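# Place mat cartridge label-up into an empty tray pocket

## Task

Pick up the cartridge lying on the green mat and set it, label facing up, into one of the unoccupied pockets of the tray that already holds some cartridges, then open the gripper to release it.

## Robot and tools

Robot: two six-joint arms, left_arm and right_arm, each ending in a parallel two-finger gripper. Both arms report in one shared scene frame: origin on the table top midway between the arms, +x pointing out over the table, +z up, and left_arm on the +y side. The names left and right do not refer to image sides. Arm bases (URDF root) in that frame: left_arm at (-0.050, +0.304, 0) m with quat_wxyz (+0.995, 0, 0, -0.100); right_arm at (-0.009, -0.244, 0) m with quat_wxyz (+1.000, 0, 0, -0.002).

Joint order, used in every command row and every per-joint list in results: waist (joint1), shoulder (joint2), elbow (joint3), wrist pitch (joint4), wrist yaw (joint5), wrist roll (joint6). Stated ranges in radians: waist -2.618 to 3.054, shoulder 0.000 to 3.142, elbow 0.000 to 3.142, wrist pitch -1.571 to 1.571, wrist yaw -1.571 to 1.571, wrist roll -2.094 to 2.094. True ends may differ by up to 0.036 rad either way. A target more than 0.036 rad beyond a stated end, and farther out than the joint's last reported angle, gets the call refused; targets beyond the true end are clipped, and a "joint sent to its limit" line may appear (its absence proves nothing).

Gripper: fingers point along the gripper's +z and open along its y. The reported end_effector_position is the pinch point between the pads, roughly 1 cm short of the fingertips. Opening is commanded on a scale from -1 (closed) to +1 (fully open, pad gap 0.094 m). To hold something, command an opening below grip_measured; about 0.03 under it grips firmly, a smaller margin grips gently. Pad force tops out near 50 to 62 N.

Command row: one flat list of 14 numbers for both arms together, even if one arm stays still: left_arm's six absolute joint target angles (rad) plus its opening, then the same seven for right_arm. These are absolute targets, not offsets. To keep a joint still, resend its value from the "Joint targets" line.

Tools:
- execute_actions(actions): a list of actions run in order; each action is a table of up to 15 rows, one row per 1/30 s control step; if shorter, the last row is held for the remaining steps. An empty list just returns current state and images.
- move(target, speed, blocking): target is one 14-number row as above. All joints follow paths toward their targets, finishing together, so the hand travels on a curve and does not avoid obstacles or the other arm. speed (rad/s, 0.01 to 2, default 0.5) caps the joint with the longest travel. Paths take 0.5 to 10 s; longer ones stop short after 10 s. Finger values are applied at the start. Faster moves hit harder on contact, and aiming deeper past a contact presses harder. blocking=false returns after 0.5 s while motion continues; then use wait or stop before sending another move or action.
- wait(seconds): 0 to 10, lets the scene run holding the last command; returns early when a running move ends.
- stop(): brakes a running move (needs room, more if fast); fingers keep moving.
- zoom_image(camera, region): camera is cam_left_wrist or cam_right_wrist; region [x0, y0, x1, y1] in pixels of that camera's 616x616 image, at most 504 by 504.
- read_manual(section): licence texts only; no motion.
- finished_scene(scene): pass the current scene number to end it; irreversible; the result reports success and any next task.

Motion rules: each step a joint's target is kept within a fixed lead of its measured angle (waist 0.202, shoulder 0.258, elbow 0.238, wrist pitch 0.573, wrist yaw and roll 0.522 rad), and targets that would move the hand over 70 mm away from its measured spot are scaled back. So large changes need several actions; an unfinished motion may not complete on its own, so send the remainder.

Results: a state line per arm with end_effector_position (m) and end_effector_quat_wxyz (printed position can be off, more at long reach); Joint positions and Joint velocities per arm (six joints in rad, rad/s, then pad gap in m); Joint targets (what joints are being driven toward now); grip_measured on the command scale (each gripper may read off by about 1 mm). "joint command not followed" means a clearance check altered some joint targets. A move adds a "move:" line: its ending (done, off_target, moving, held, fault; arms not named are done), limits=held or limits=none, and each arm's joint farthest from its target. FAULT and MOTOR HOT lines warn of stops; motors heat while holding loads, with stops at 90 °C and the arm dropping at 100 °C.

Avoid: knocking anything off the table (task fails), arms colliding or pressing each other, dropping or slipping the cartridge, slamming into surfaces, and pushing hard. Occasional brief disturbances may tug a held part or nudge objects. Wrist cameras sit on a mount near the gripper and can also collide.

Each tool is called after "Emit:" by a JSON object that holds its "api" and its "payload", one argument or row to a line.

## Session

Emit:
{"api": "execute_actions", "payload": {
  "actions": []
}}

Scene clock: 0.00 s.
left_arm: end_effector_position=(+0.2564, -0.0778, +0.0984) grip_measured=+1.000 end_effector_quat_wxyz=(+0.080, +0.840, +0.535, +0.032) | right_arm: end_effector_position=(+0.3361, -0.3617, +0.1298) grip_measured=+1.000 end_effector_quat_wxyz=(+0.076, +0.243, +0.958, +0.128)
Joint names: [waist, shoulder, elbow, wrist pitch, wrist yaw, wrist roll]
Joint positions: left_arm=[-0.714  2.309  2.185 -1.281 -0.05   1.096  0.094] | right_arm=[-0.466  1.825  1.568 -1.22  -0.284  0.041  0.094]
Joint velocities: left_arm=[-0.002 -0.002 -0.007 -0.022  0.022 -0.037  0.   ] | right_arm=[-0.007  0.007  0.012 -0.081 -0.081  0.037  0.   ]
Joint targets: left_arm=[-0.714 2.286 2.199 -1.279 -0.040 1.095] | right_arm=[-0.466 1.818 1.575 -1.221 -0.289 0.040]

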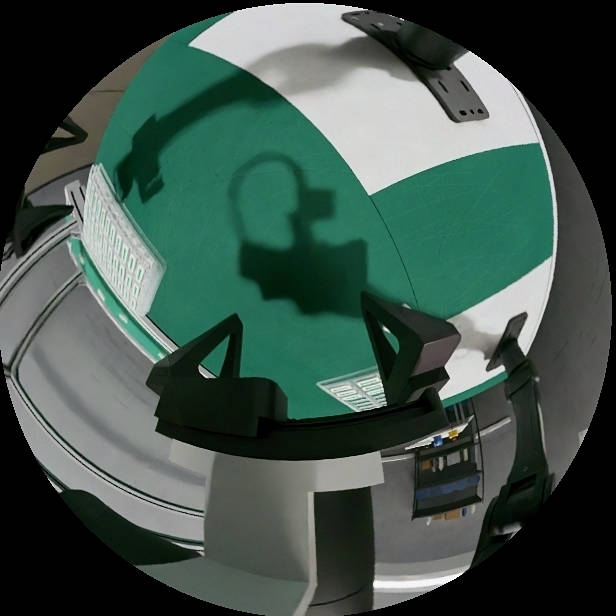

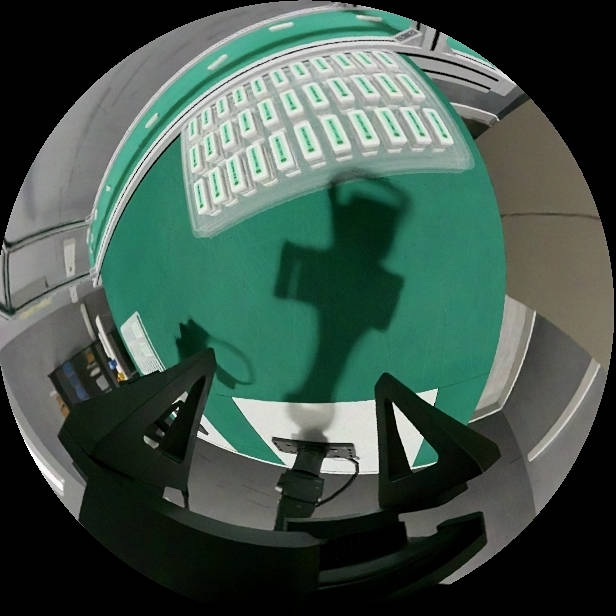

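Emit:
{"api": "move", "payload": {
  "target": [0.0,1.6,1.6,-1.45,0,0,1,-0.466,1.818,1.575,-1.221,-0.289,0.04,1],
  "speed": 0.8
}}

Scene clock: 14.77 s.
left_arm: end_effector_position=(+0.2500, +0.2453, +0.1904) grip_measured=+1.000 end_effector_quat_wxyz=(+0.050, +0.104, +0.993, +0.001) | right_arm: end_effector_position=(+0.3361, -0.3617, +0.1298) grip_measured=+1.000 end_effector_quat_wxyz=(+0.076, +0.243, +0.958, +0.128)
Joint names: [waist, shoulder, elbow, wrist pitch, wrist yaw, wrist roll]
Joint positions: left_arm=[-0.001  1.626  1.607 -1.452 -0.012  0.007  0.094] | right_arm=[-0.466  1.825  1.568 -1.22  -0.284  0.041  0.094]
Joint velocities: left_arm=[-0.007 -0.022 -0.002  0.066 -0.081 -0.022  0.   ] | right_arm=[-0.012  0.012 -0.007 -0.007  0.022  0.007  0.   ]
Joint targets: left_arm=[-0.000 1.600 1.600 -1.450 -0.000 -0.000] | right_arm=[-0.466 1.818 1.575 -1.221 -0.289 0.040]
move: off_target (left_arm); limits=none; left_arm: farthest joint: the shoulder, 0.026 radians from its target (0.709 radians at the start); right_arm: farthest joint: the shoulder, 0.007 radians from its target (0.007 radians at the start)

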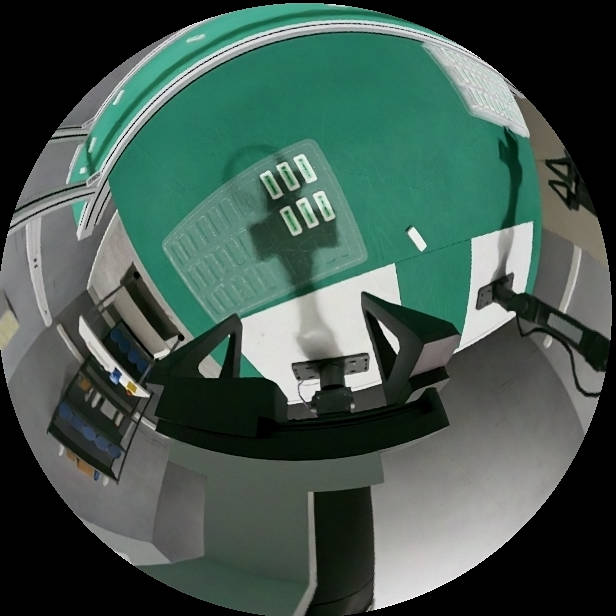

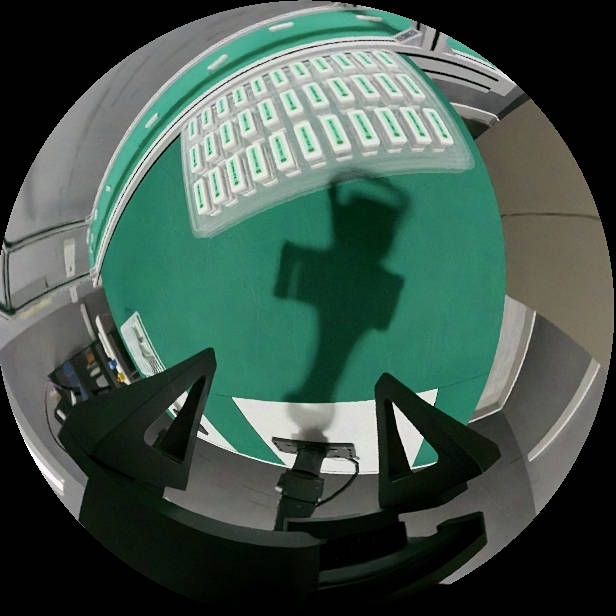

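Emit:
{"api": "zoom_image", "payload": {
  "camera": "cam_left_wrist",
  "region": [380,200,460,280]
}}

Emit:
{"api": "zoom_image", "payload": {
  "camera": "cam_left_wrist",
  "region": [150,120,390,330]
}}

Region (380, 200, 460, 280) of cam_left_wrist's 616x616 image, scaled by 6.300, with more detail than that image has.

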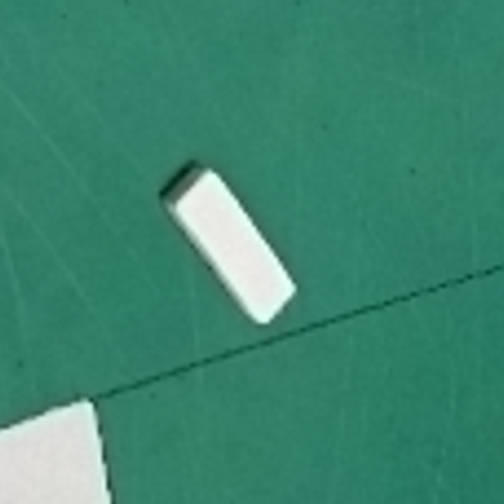

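Region (150, 120, 390, 330) of cam_left_wrist's 616x616 image, scaled by 2.100, with more detail than that image has; it fills the top 441 rows of this view, and the rest is white.

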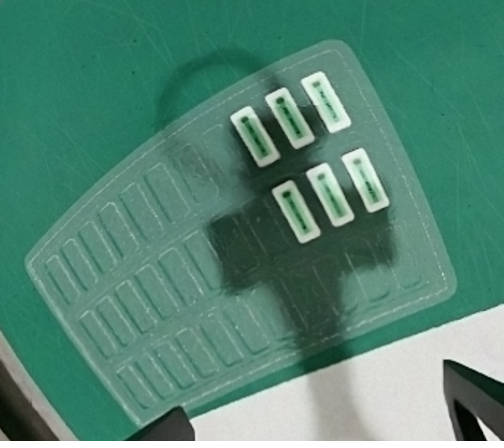

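Emit:
{"api": "move", "payload": {
  "target": [-0.57,1.94,1.66,-1.27,0,0,1,-0.466,1.818,1.575,-1.221,-0.289,0.04,1],
  "speed": 0.8
}}

Scene clock: 25.53 s.
left_arm: end_effector_position=(+0.2062, +0.0540, +0.0930) grip_measured=+1.000 end_effector_quat_wxyz=(-0.021, +0.382, +0.924, +0.010) | right_arm: end_effector_position=(+0.3361, -0.3617, +0.1298) grip_measured=+1.000 end_effector_quat_wxyz=(+0.076, +0.243, +0.958, +0.128)
Joint names: [waist, shoulder, elbow, wrist pitch, wrist yaw, wrist roll]
Joint positions: left_arm=[-0.576  1.951  1.621 -1.288 -0.002  0.006  0.094] | right_arm=[-0.466  1.825  1.568 -1.22  -0.284  0.041  0.094]
Joint velocities: left_arm=[-0.027 -0.012 -0.012 -0.007  0.095  0.051  0.   ] | right_arm=[ 0.002  0.012 -0.007  0.022 -0.037 -0.022  0.   ]
Joint targets: left_arm=[-0.570 1.940 1.660 -1.270 0.000 -0.000] | right_arm=[-0.466 1.818 1.575 -1.221 -0.289 0.040]
move: off_target (left_arm); limits=none; left_arm: farthest joint: the elbow, 0.039 radians from its target (0.053 radians at the start); right_arm: farthest joint: the shoulder, 0.007 radians from its target (0.007 radians at the start)

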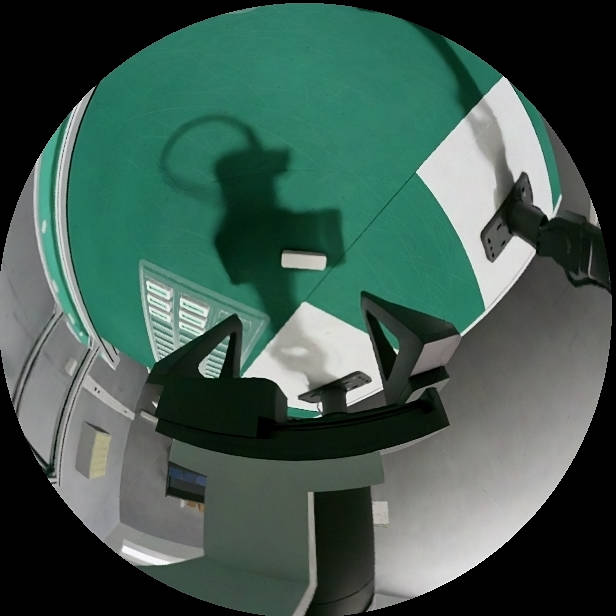

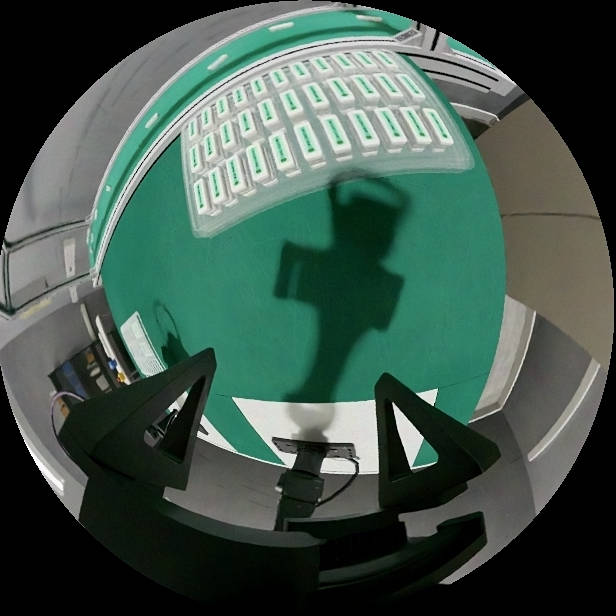

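Emit:
{"api": "zoom_image", "payload": {
  "camera": "cam_left_wrist",
  "region": [260,220,350,300]
}}

Emit:
{"api": "zoom_image", "payload": {
  "camera": "cam_right_wrist",
  "region": [260,60,480,180]
}}

Region (260, 220, 350, 300) of cam_left_wrist's 616x616 image, scaled by 5.600, with more detail than that image has.

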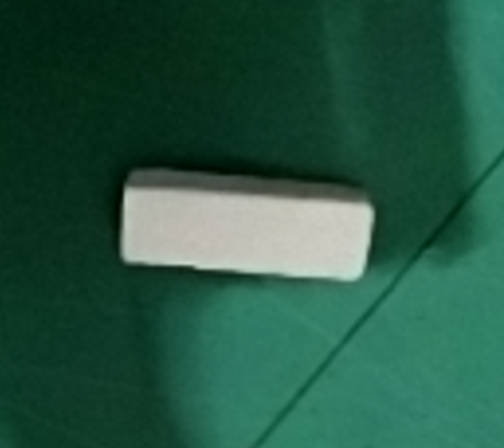

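Region (260, 60, 480, 180) of cam_right_wrist's 616x616 image, scaled by 2.291, with more detail than that image has; it fills the top 275 rows of this view, and the rest is white.

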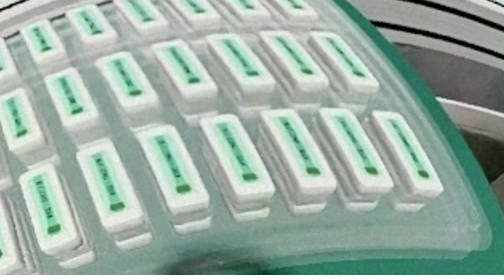

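Emit:
{"api": "move", "payload": {
  "target": [0.5,1.42,0.65,0.78,1.2,-1.571,0,0.977,1.915,1.50,-1.14,0,-1.09,1],
  "speed": 1.0
}}

Scene clock: 51.47 s.
left_arm: end_effector_position=(+0.3232, +0.2447, +0.2415) grip_measured=+0.003 end_effector_quat_wxyz=(+0.217, -0.252, +0.667, -0.667) | right_arm: end_effector_position=(+0.1913, +0.0581, +0.0822) grip_measured=+1.000 end_effector_quat_wxyz=(-0.015, +0.857, -0.515, -0.002)
Joint names: [waist, shoulder, elbow, wrist pitch, wrist yaw, wrist roll]
Joint positions: left_arm=[ 0.495  1.452  0.657  0.749  1.189 -1.574  0.047] | right_arm=[ 0.982  1.901  1.51  -1.151 -0.006 -1.082  0.094]
Joint velocities: left_arm=[-0.012 -0.007 -0.007 -0.051 -0.081  0.022 -0.001] | right_arm=[-0.012 -0.002 -0.002 -0.007 -0.081  0.007  0.   ]
Joint targets: left_arm=[0.500 1.420 0.650 0.780 1.200 -1.571] | right_arm=[0.977 1.915 1.500 -1.140 -0.000 -1.090]
move: off_target (left_arm); limits=none; left_arm: farthest joint: the shoulder, 0.032 radians from its target (0.531 radians at the start); right_arm: farthest joint: the shoulder, 0.014 radians from its target (0.090 radians at the start)

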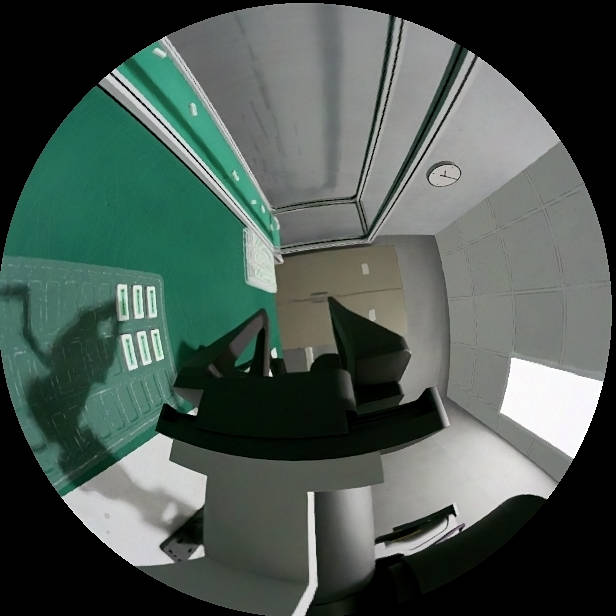

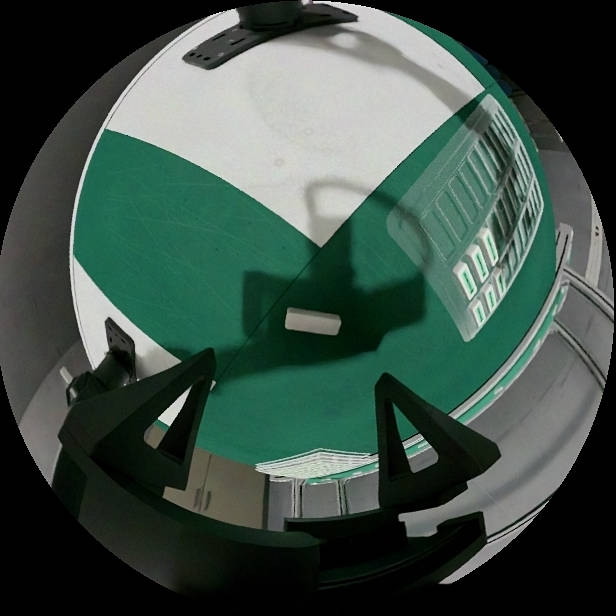

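Emit:
{"api": "move", "payload": {
  "target": [0.5,1.42,0.65,0.78,1.2,-1.571,0,0.965,2.0,1.435,-1.015,0,-1.09,0.5],
  "speed": 0.3
}}

Scene clock: 56.23 s.
left_arm: end_effector_position=(+0.3231, +0.2447, +0.2416) grip_measured=+0.003 end_effector_quat_wxyz=(+0.216, -0.252, +0.667, -0.667) | right_arm: end_effector_position=(+0.1967, +0.0590, +0.0331) grip_measured=+0.502 end_effector_quat_wxyz=(+0.004, +0.855, -0.519, -0.003)
Joint names: [waist, shoulder, elbow, wrist pitch, wrist yaw, wrist roll]
Joint positions: left_arm=[ 0.495  1.452  0.657  0.749  1.19  -1.577  0.047] | right_arm=[ 0.972  1.994  1.44  -1.026 -0.005 -1.082  0.071]
Joint velocities: left_arm=[ 0.027 -0.012  0.002  0.007 -0.022 -0.022  0.001] | right_arm=[-0.012  0.002  0.012 -0.022 -0.022  0.051  0.   ]
Joint targets: left_arm=[0.500 1.420 0.650 0.780 1.200 -1.571] | right_arm=[0.965 2.000 1.435 -1.015 0.000 -1.090]
move: off_target (left_arm); limits=none; left_arm: farthest joint: the shoulder, 0.032 radians from its target (0.032 radians at the start); right_arm: farthest joint: the wrist pitch, 0.011 radians from its target (0.135 radians at the start)

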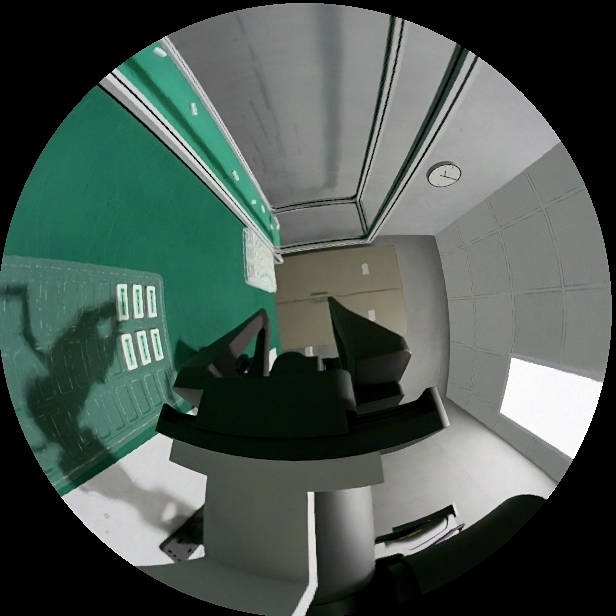

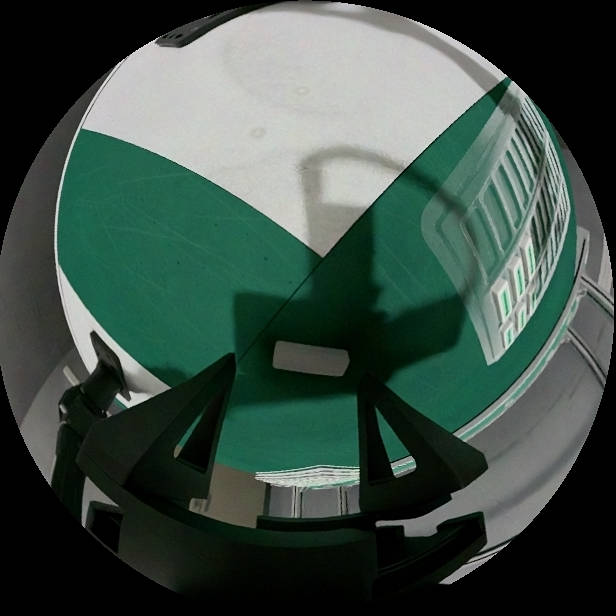

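Emit:
{"api": "zoom_image", "payload": {
  "camera": "cam_right_wrist",
  "region": [200,300,400,440]
}}

Region (200, 300, 400, 440) of cam_right_wrist's 616x616 image, scaled by 2.520, with more detail than that image has; it fills the top 353 rows of this view, and the rest is white.

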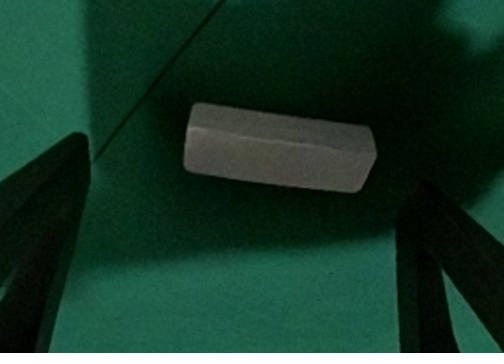

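Emit:
{"api": "move", "payload": {
  "target": [0.5,1.42,0.65,0.78,1.2,-1.571,0,0.958,2.028,1.401,-0.943,0,-1.09,0.5],
  "speed": 0.15
}}

Emit:
{"api": "zoom_image", "payload": {
  "camera": "cam_right_wrist",
  "region": [200,300,400,440]
}}

Scene clock: 63.07 s.
left_arm: end_effector_position=(+0.3231, +0.2447, +0.2416) grip_measured=+0.003 end_effector_quat_wxyz=(+0.215, -0.253, +0.667, -0.667) | right_arm: end_effector_position=(+0.2018, +0.0625, +0.0182) grip_measured=+0.502 end_effector_quat_wxyz=(-0.005, +0.853, -0.521, -0.002)
Joint names: [waist, shoulder, elbow, wrist pitch, wrist yaw, wrist roll]
Joint positions: left_arm=[ 0.495  1.452  0.657  0.749  1.19  -1.579  0.047] | right_arm=[ 0.966  2.016  1.41  -0.954 -0.005 -1.082  0.071]
Joint velocities: left_arm=[ 0.012 -0.002 -0.007  0.007  0.007  0.022 -0.   ] | right_arm=[-0.012 -0.007  0.007  0.037 -0.051  0.007 -0.001]
Joint targets: left_arm=[0.500 1.420 0.650 0.780 1.200 -1.571] | right_arm=[0.958 2.028 1.401 -0.943 -0.000 -1.090]
move: off_target (left_arm); limits=none; left_arm: farthest joint: the shoulder, 0.032 radians from its target (0.032 radians at the start); right_arm: farthest joint: the shoulder, 0.012 radians from its target (0.034 radians at the start)

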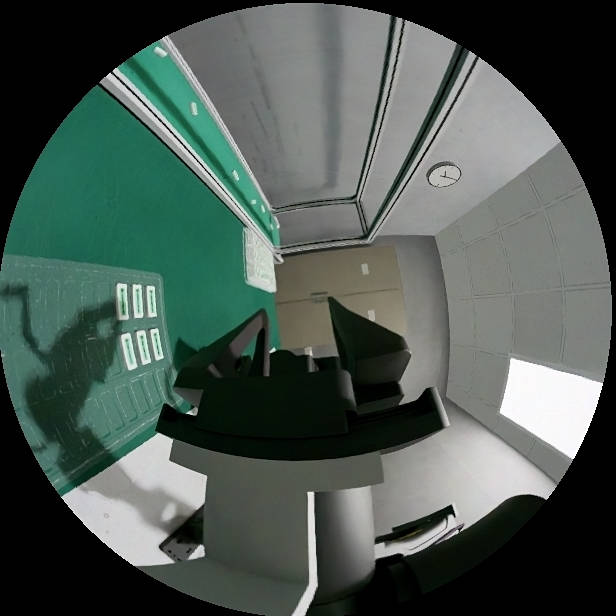

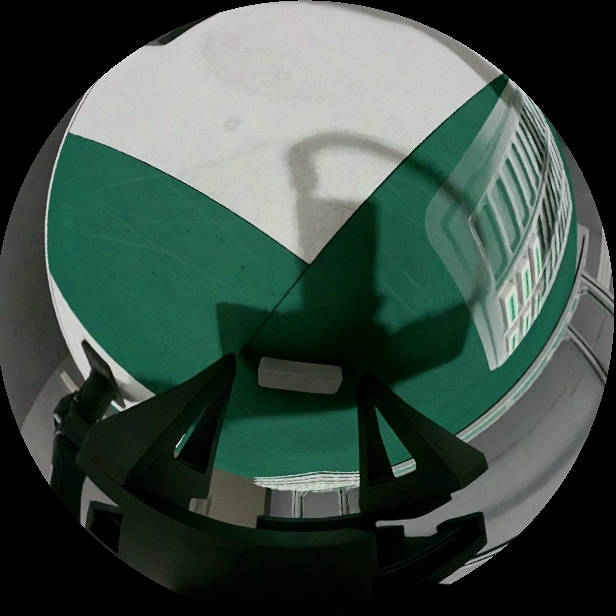

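Region (200, 300, 400, 440) of cam_right_wrist's 616x616 image, scaled by 2.520, with more detail than that image has; it fills the top 353 rows of this view, and the rest is white.

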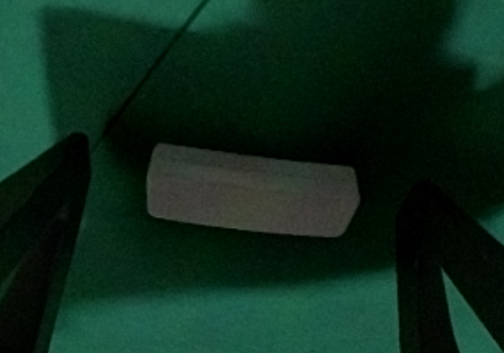

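Emit:
{"api": "move", "payload": {
  "target": [0.5,1.42,0.65,0.78,1.2,-1.571,0,0.951,2.042,1.401,-0.943,0,-1.09,0.2],
  "speed": 0.05
}}

Emit:
{"api": "zoom_image", "payload": {
  "camera": "cam_right_wrist",
  "region": [200,300,400,440]
}}

Scene clock: 66.93 s.
left_arm: end_effector_position=(+0.3231, +0.2447, +0.2415) grip_measured=+0.003 end_effector_quat_wxyz=(+0.214, -0.254, +0.667, -0.667) | right_arm: end_effector_position=(+0.2043, +0.0610, +0.0182) grip_measured=+0.202 end_effector_quat_wxyz=(-0.006, +0.851, -0.525, -0.002)
Joint names: [waist, shoulder, elbow, wrist pitch, wrist yaw, wrist roll]
Joint positions: left_arm=[ 0.495  1.452  0.657  0.749  1.19  -1.581  0.047] | right_arm=[ 0.958  2.016  1.41  -0.953 -0.005 -1.082  0.056]
Joint velocities: left_arm=[ 0.017 -0.012 -0.012  0.007 -0.051  0.007 -0.   ] | right_arm=[ 0.017 -0.002  0.002 -0.066  0.022 -0.037  0.   ]
Joint targets: left_arm=[0.500 1.420 0.650 0.780 1.200 -1.571] | right_arm=[0.951 2.042 1.401 -0.943 -0.000 -1.090]
move: off_target (left_arm, right_arm); limits=none; left_arm: farthest joint: the shoulder, 0.032 radians from its target (0.032 radians at the start); right_arm: farthest joint: the shoulder, 0.026 radians from its target (0.026 radians at the start)

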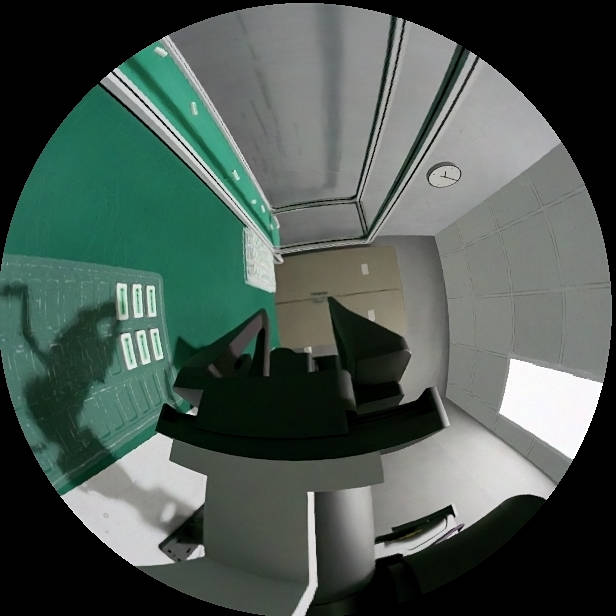

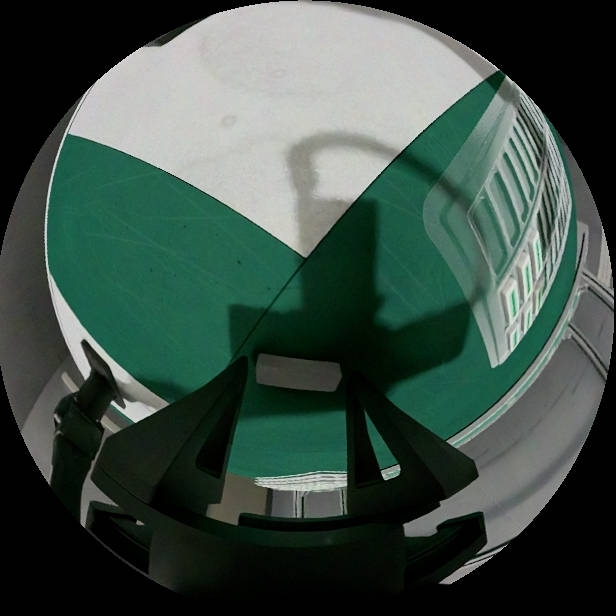

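Region (200, 300, 400, 440) of cam_right_wrist's 616x616 image, scaled by 2.520, with more detail than that image has; it fills the top 353 rows of this view, and the rest is white.

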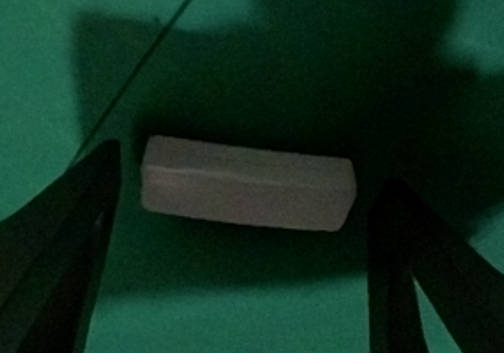

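Emit:
{"api": "move", "payload": {
  "target": [0.5,1.42,0.65,0.78,1.2,-1.571,0,0.951,2.05,1.401,-0.943,0,-1.09,0.2],
  "speed": 0.07
}}

Emit:
{"api": "zoom_image", "payload": {
  "camera": "cam_right_wrist",
  "region": [200,300,400,440]
}}

Scene clock: 70.23 s.
left_arm: end_effector_position=(+0.3231, +0.2447, +0.2416) grip_measured=+0.003 end_effector_quat_wxyz=(+0.214, -0.254, +0.666, -0.668) | right_arm: end_effector_position=(+0.2031, +0.0593, +0.0106) grip_measured=+0.202 end_effector_quat_wxyz=(+0.005, +0.851, -0.525, -0.003)
Joint names: [waist, shoulder, elbow, wrist pitch, wrist yaw, wrist roll]
Joint positions: left_arm=[ 0.495  1.452  0.657  0.749  1.19  -1.582  0.047] | right_arm=[ 0.958  2.038  1.41  -0.953 -0.005 -1.082  0.056]
Joint velocities: left_arm=[ 0.007  0.002  0.002  0.051  0.022 -0.022 -0.001] | right_arm=[-0.002  0.002 -0.007  0.022 -0.007 -0.037 -0.   ]
Joint targets: left_arm=[0.500 1.420 0.650 0.780 1.200 -1.571] | right_arm=[0.951 2.050 1.401 -0.943 0.000 -1.090]
move: off_target (left_arm); limits=none; left_arm: farthest joint: the shoulder, 0.032 radians from its target (0.032 radians at the start); right_arm: farthest joint: the shoulder, 0.012 radians from its target (0.034 radians at the start)

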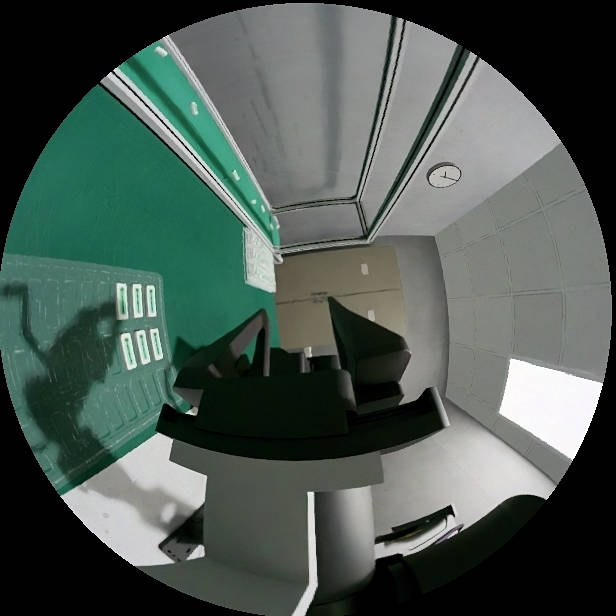

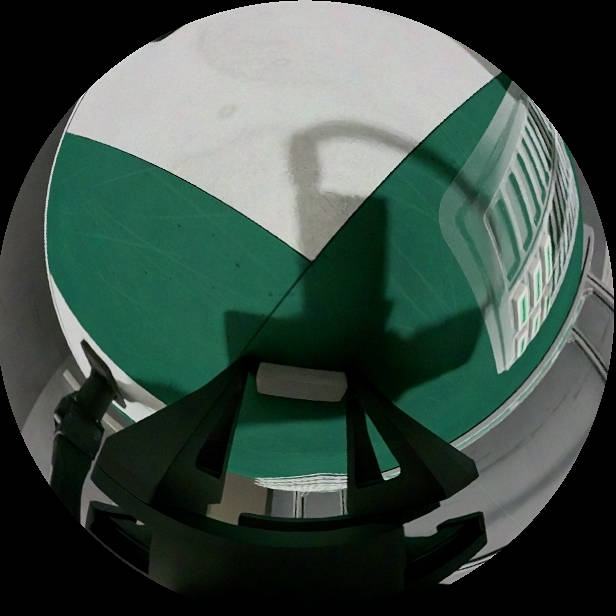

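Region (200, 300, 400, 440) of cam_right_wrist's 616x616 image, scaled by 2.520, with more detail than that image has; it fills the top 353 rows of this view, and the rest is white.

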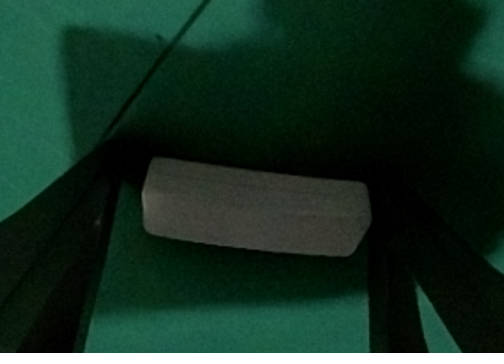

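Good. Close.

Emit:
{"api": "execute_actions", "payload": {
  "actions": [
    [[0.5,1.42,0.65,0.78,1.2,-1.571,0,0.951,2.038,1.41,-0.943,0,-1.09,0.12],[0.5,1.42,0.65,0.78,1.2,-1.571,0,0.951,2.038,1.41,-0.943,0,-1.09,0.08],[0.5,1.42,0.65,0.78,1.2,-1.571,0,0.951,2.038,1.41,-0.943,0,-1.09,0.05],[0.5,1.42,0.65,0.78,1.2,-1.571,0,0.951,2.038,1.41,-0.943,0,-1.09,0.02],[0.5,1.42,0.65,0.78,1.2,-1.571,0,0.951,2.038,1.41,-0.943,0,-1.09,0.0],[0.5,1.42,0.65,0.78,1.2,-1.571,0,0.951,2.038,1.41,-0.943,0,-1.09,-0.03],[0.5,1.42,0.65,0.78,1.2,-1.571,0,0.951,2.038,1.41,-0.943,0,-1.09,-0.06]]
  ]
}}

Scene clock: 73.77 s.
left_arm: end_effector_position=(+0.3231, +0.2447, +0.2416) grip_measured=+0.003 end_effector_quat_wxyz=(+0.214, -0.254, +0.666, -0.668) | right_arm: end_effector_position=(+0.2031, +0.0593, +0.0106) grip_measured=-0.029 end_effector_quat_wxyz=(+0.005, +0.851, -0.525, -0.003)
Joint names: [waist, shoulder, elbow, wrist pitch, wrist yaw, wrist roll]
Joint positions: left_arm=[ 0.495  1.452  0.657  0.75   1.19  -1.582  0.047] | right_arm=[ 0.958  2.038  1.41  -0.953 -0.005 -1.083  0.046]
Joint velocities: left_arm=[-0.012  0.007 -0.007  0.037 -0.022  0.022 -0.001] | right_arm=[ 0.007  0.012 -0.012  0.007 -0.007 -0.037 -0.001]
Joint targets: left_arm=[0.500 1.420 0.650 0.780 1.200 -1.571] | right_arm=[0.951 2.038 1.410 -0.943 -0.000 -1.090]

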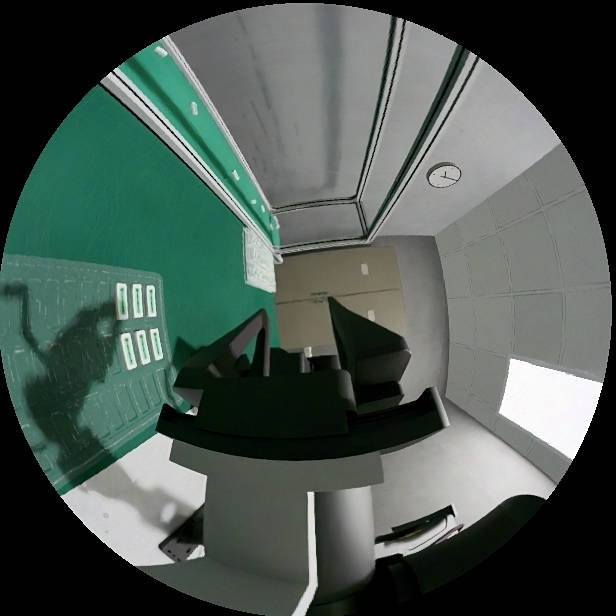

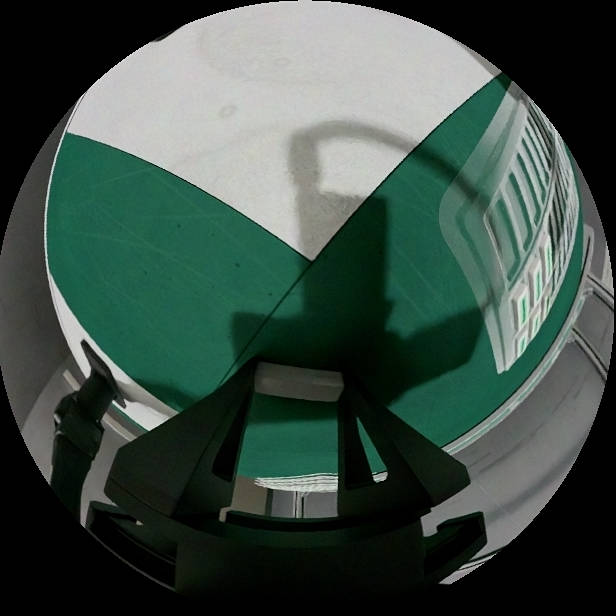

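Emit:
{"api": "move", "payload": {
  "target": [0.5,1.42,0.65,0.78,1.2,-1.571,0,0.93,1.9,1.41,-0.943,0,-1.09,-0.065],
  "speed": 0.4
}}

Emit:
{"api": "move", "payload": {
  "target": [0.25,1.40,0.65,0.81,1.4,-1.571,-0.2,0.386,1.22,0.50,0.74,-1.195,0,-0.065],
  "speed": 0.9
}}

Scene clock: 77.97 s.
left_arm: end_effector_position=(+0.3231, +0.2447, +0.2415) grip_measured=+0.003 end_effector_quat_wxyz=(+0.213, -0.255, +0.666, -0.668) | right_arm: end_effector_position=(+0.2164, +0.0634, +0.0536) grip_measured=-0.029 end_effector_quat_wxyz=(-0.057, +0.844, -0.533, +0.002)
Joint names: [waist, shoulder, elbow, wrist pitch, wrist yaw, wrist roll]
Joint positions: left_arm=[ 0.495  1.452  0.657  0.749  1.19  -1.584  0.047] | right_arm=[ 0.936  1.917  1.41  -0.95  -0.005 -1.083  0.046]
Joint velocities: left_arm=[-0.007  0.002 -0.012  0.007 -0.022  0.022 -0.001] | right_arm=[ 0.002 -0.007 -0.007  0.066 -0.051  0.007 -0.   ]
Joint targets: left_arm=[0.500 1.420 0.650 0.780 1.200 -1.571] | right_arm=[0.930 1.900 1.410 -0.943 0.000 -1.090]
move: off_target (left_arm); limits=none; left_arm: farthest joint: the shoulder, 0.032 radians from its target (0.032 radians at the start); right_arm: farthest joint: the shoulder, 0.017 radians from its target (0.138 radians at the start)

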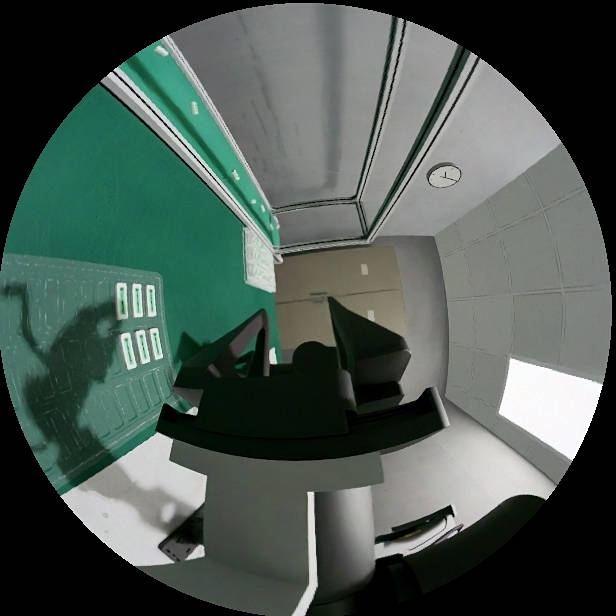

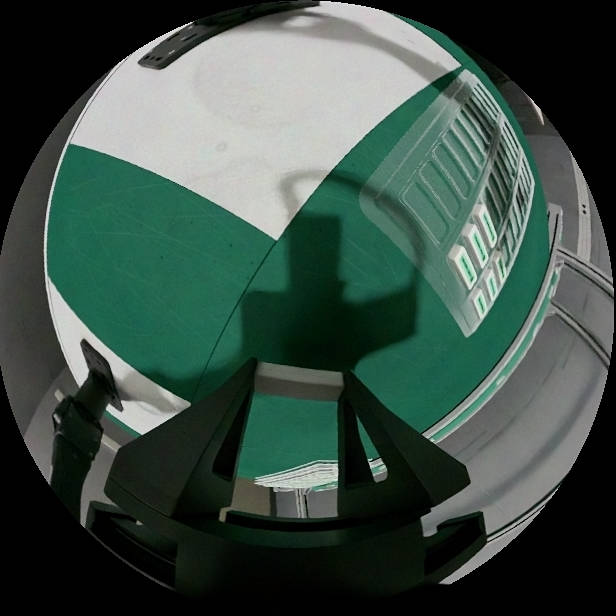

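Scene clock: 80.73 s.
left_arm: end_effector_position=(+0.2625, +0.1464, +0.2519) grip_measured=-0.197 end_effector_quat_wxyz=(+0.079, -0.087, +0.701, -0.703) | right_arm: end_effector_position=(+0.2006, +0.0224, +0.2485) grip_measured=-0.029 end_effector_quat_wxyz=(+0.500, -0.503, +0.498, +0.499)
Joint names: [waist, shoulder, elbow, wrist pitch, wrist yaw, wrist roll]
Joint positions: left_arm=[ 0.257  1.433  0.657  0.781  1.391 -1.586  0.038] | right_arm=[ 0.394  1.246  0.511  0.731 -1.184 -0.009  0.046]
Joint velocities: left_arm=[-0.002  0.012 -0.002  0.007  0.037 -0.037 -0.   ] | right_arm=[-0.002  0.007 -0.012 -0.007  0.007 -0.007  0.   ]
Joint targets: left_arm=[0.250 1.400 0.650 0.810 1.400 -1.571] | right_arm=[0.386 1.220 0.500 0.740 -1.195 0.000]
move: off_target (left_arm, right_arm); limits=none; left_arm: farthest joint: the shoulder, 0.033 radians from its target (0.052 radians at the start); right_arm: farthest joint: the shoulder, 0.026 radians from its target (0.697 radians at the start)

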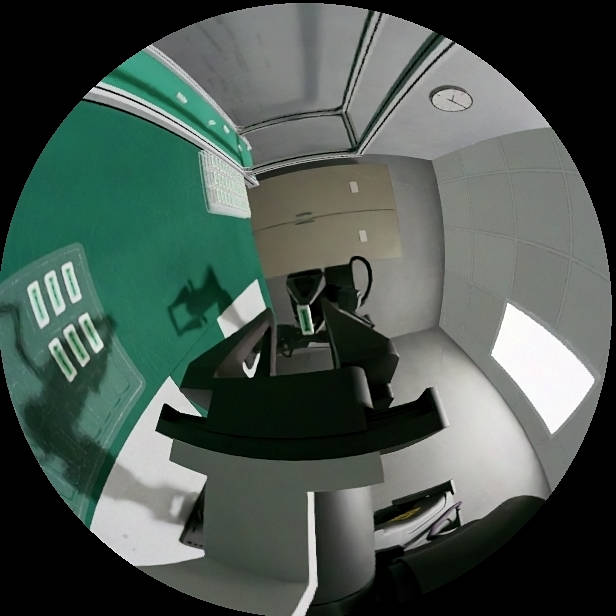

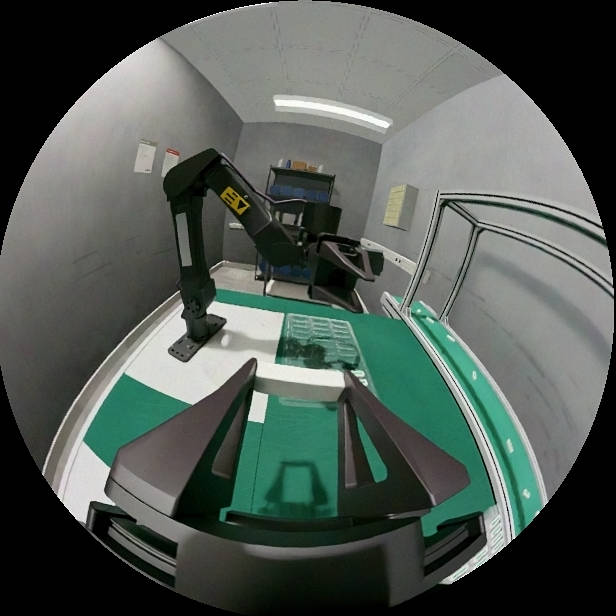

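Emit:
{"api": "move", "payload": {
  "target": [-0.053,1.40,0.65,0.81,1.315,-1.555,-0.2,0.386,1.22,0.50,0.74,-1.195,0,-0.065],
  "speed": 0.4
}}

Scene clock: 84.23 s.
left_arm: end_effector_position=(+0.2123, +0.0592, +0.2519) grip_measured=-0.197 end_effector_quat_wxyz=(-0.001, +0.003, +0.707, -0.707) | right_arm: end_effector_position=(+0.2005, +0.0224, +0.2485) grip_measured=-0.029 end_effector_quat_wxyz=(+0.500, -0.503, +0.498, +0.500)
Joint names: [waist, shoulder, elbow, wrist pitch, wrist yaw, wrist roll]
Joint positions: left_arm=[-0.049  1.433  0.657  0.78   1.325 -1.572  0.038] | right_arm=[ 0.394  1.246  0.511  0.732 -1.185 -0.008  0.046]
Joint velocities: left_arm=[ 0.017 -0.002  0.007  0.007  0.037  0.007 -0.   ] | right_arm=[ 0.017  0.002  0.002  0.007 -0.037 -0.037  0.   ]
Joint targets: left_arm=[-0.053 1.400 0.650 0.810 1.315 -1.555] | right_arm=[0.386 1.220 0.500 0.740 -1.195 0.000]
move: off_target (left_arm, right_arm); limits=none; left_arm: farthest joint: the shoulder, 0.033 radians from its target (0.033 radians at the start); right_arm: farthest joint: the shoulder, 0.026 radians from its target (0.026 radians at the start)

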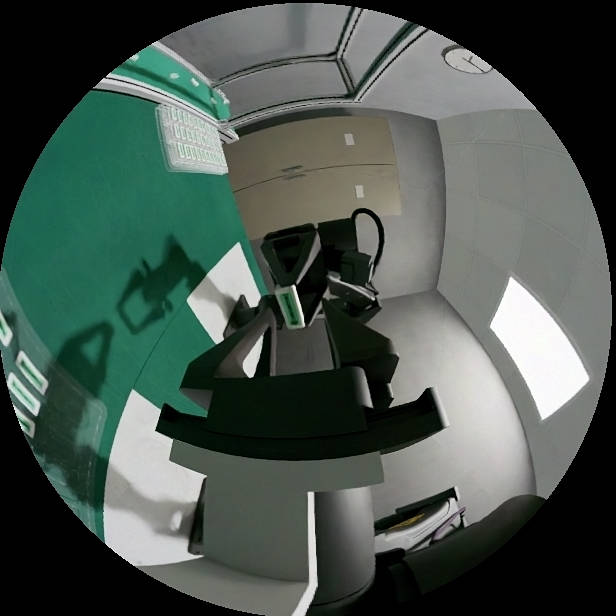

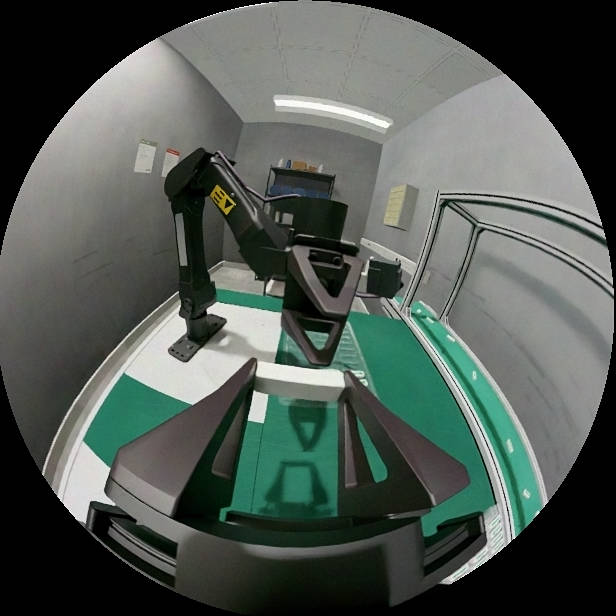

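Emit:
{"api": "zoom_image", "payload": {
  "camera": "cam_left_wrist",
  "region": [230,250,370,370]
}}

Emit:
{"api": "zoom_image", "payload": {
  "camera": "cam_right_wrist",
  "region": [220,270,400,420]
}}

Region (230, 250, 370, 370) of cam_left_wrist's 616x616 image, scaled by 3.600, with more detail than that image has; it fills the top 432 rows of this view, and the rest is white.

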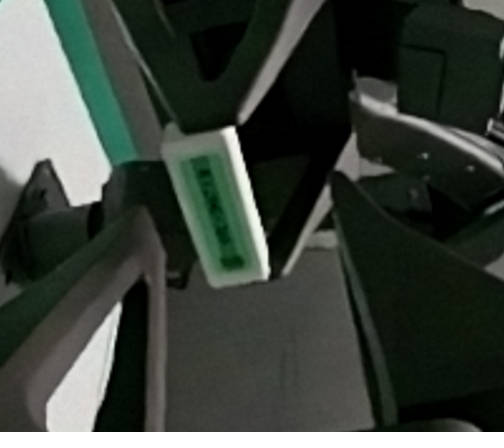

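Region (220, 270, 400, 420) of cam_right_wrist's 616x616 image, scaled by 2.800, with more detail than that image has.

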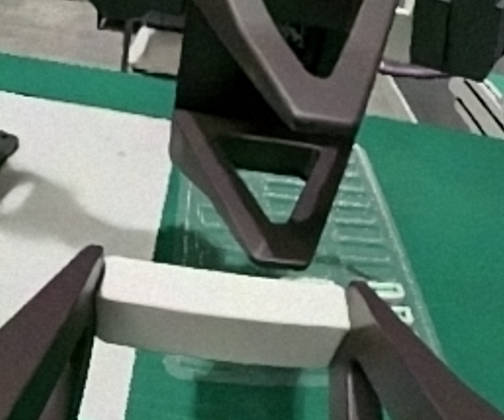

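Emit:
{"api": "move", "payload": {
  "target": [-0.135,1.40,0.65,0.81,1.24,-1.555,-0.2,0.386,1.22,0.50,0.775,-1.165,0,-0.065],
  "speed": 0.15
}}

Emit:
{"api": "zoom_image", "payload": {
  "camera": "cam_left_wrist",
  "region": [230,250,370,370]
}}

Emit:
{"api": "zoom_image", "payload": {
  "camera": "cam_right_wrist",
  "region": [220,270,400,420]
}}

Scene clock: 95.87 s.
left_arm: end_effector_position=(+0.2053, +0.0384, +0.2518) grip_measured=-0.197 end_effector_quat_wxyz=(-0.003, +0.004, +0.707, -0.708) | right_arm: end_effector_position=(+0.2021, +0.0224, +0.2533) grip_measured=-0.029 end_effector_quat_wxyz=(+0.513, -0.505, +0.489, +0.492)
Joint names: [waist, shoulder, elbow, wrist pitch, wrist yaw, wrist roll]
Joint positions: left_arm=[-0.129  1.433  0.657  0.779  1.25  -1.572  0.038] | right_arm=[ 0.394  1.246  0.511  0.766 -1.176 -0.008  0.046]
Joint velocities: left_arm=[-0.007 -0.002 -0.002  0.037 -0.081  0.051  0.001] | right_arm=[-0.022  0.007 -0.007 -0.037 -0.066 -0.022 -0.001]
Joint targets: left_arm=[-0.135 1.400 0.650 0.810 1.240 -1.555] | right_arm=[0.386 1.220 0.500 0.775 -1.165 -0.000]
move: off_target (left_arm, right_arm); limits=none; left_arm: farthest joint: the shoulder, 0.033 radians from its target (0.033 radians at the start); right_arm: farthest joint: the shoulder, 0.026 radians from its target (0.026 radians at the start)

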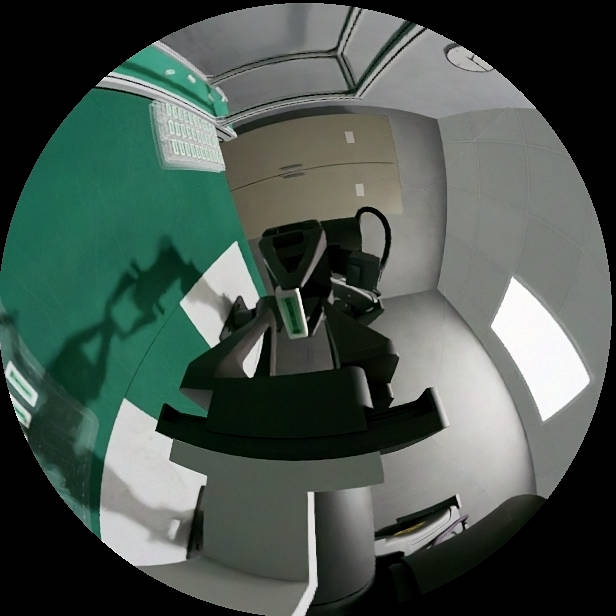

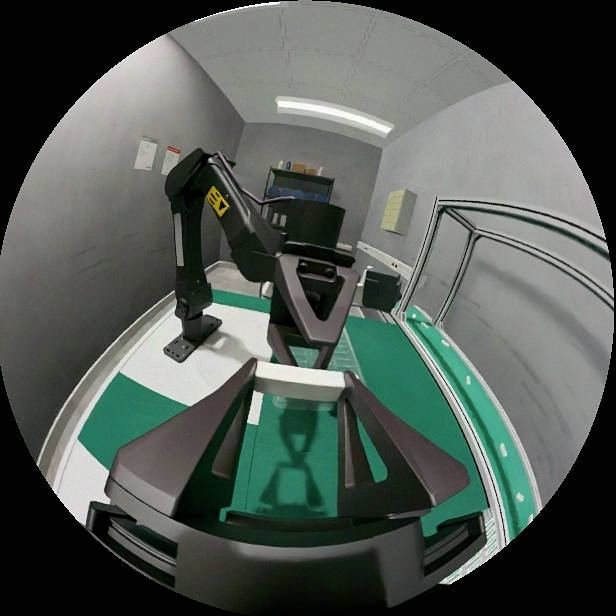

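Region (230, 250, 370, 370) of cam_left_wrist's 616x616 image, scaled by 3.600, with more detail than that image has; it fills the top 432 rows of this view, and the rest is white.

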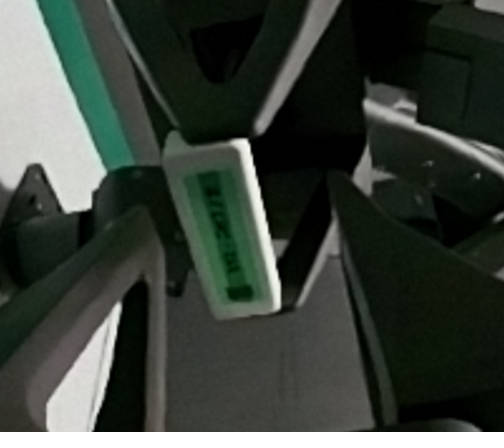

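Region (220, 270, 400, 420) of cam_right_wrist's 616x616 image, scaled by 2.800, with more detail than that image has.

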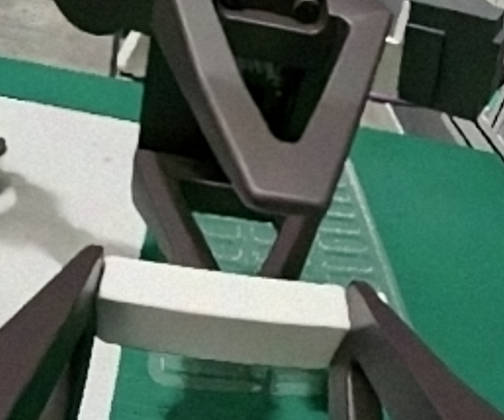

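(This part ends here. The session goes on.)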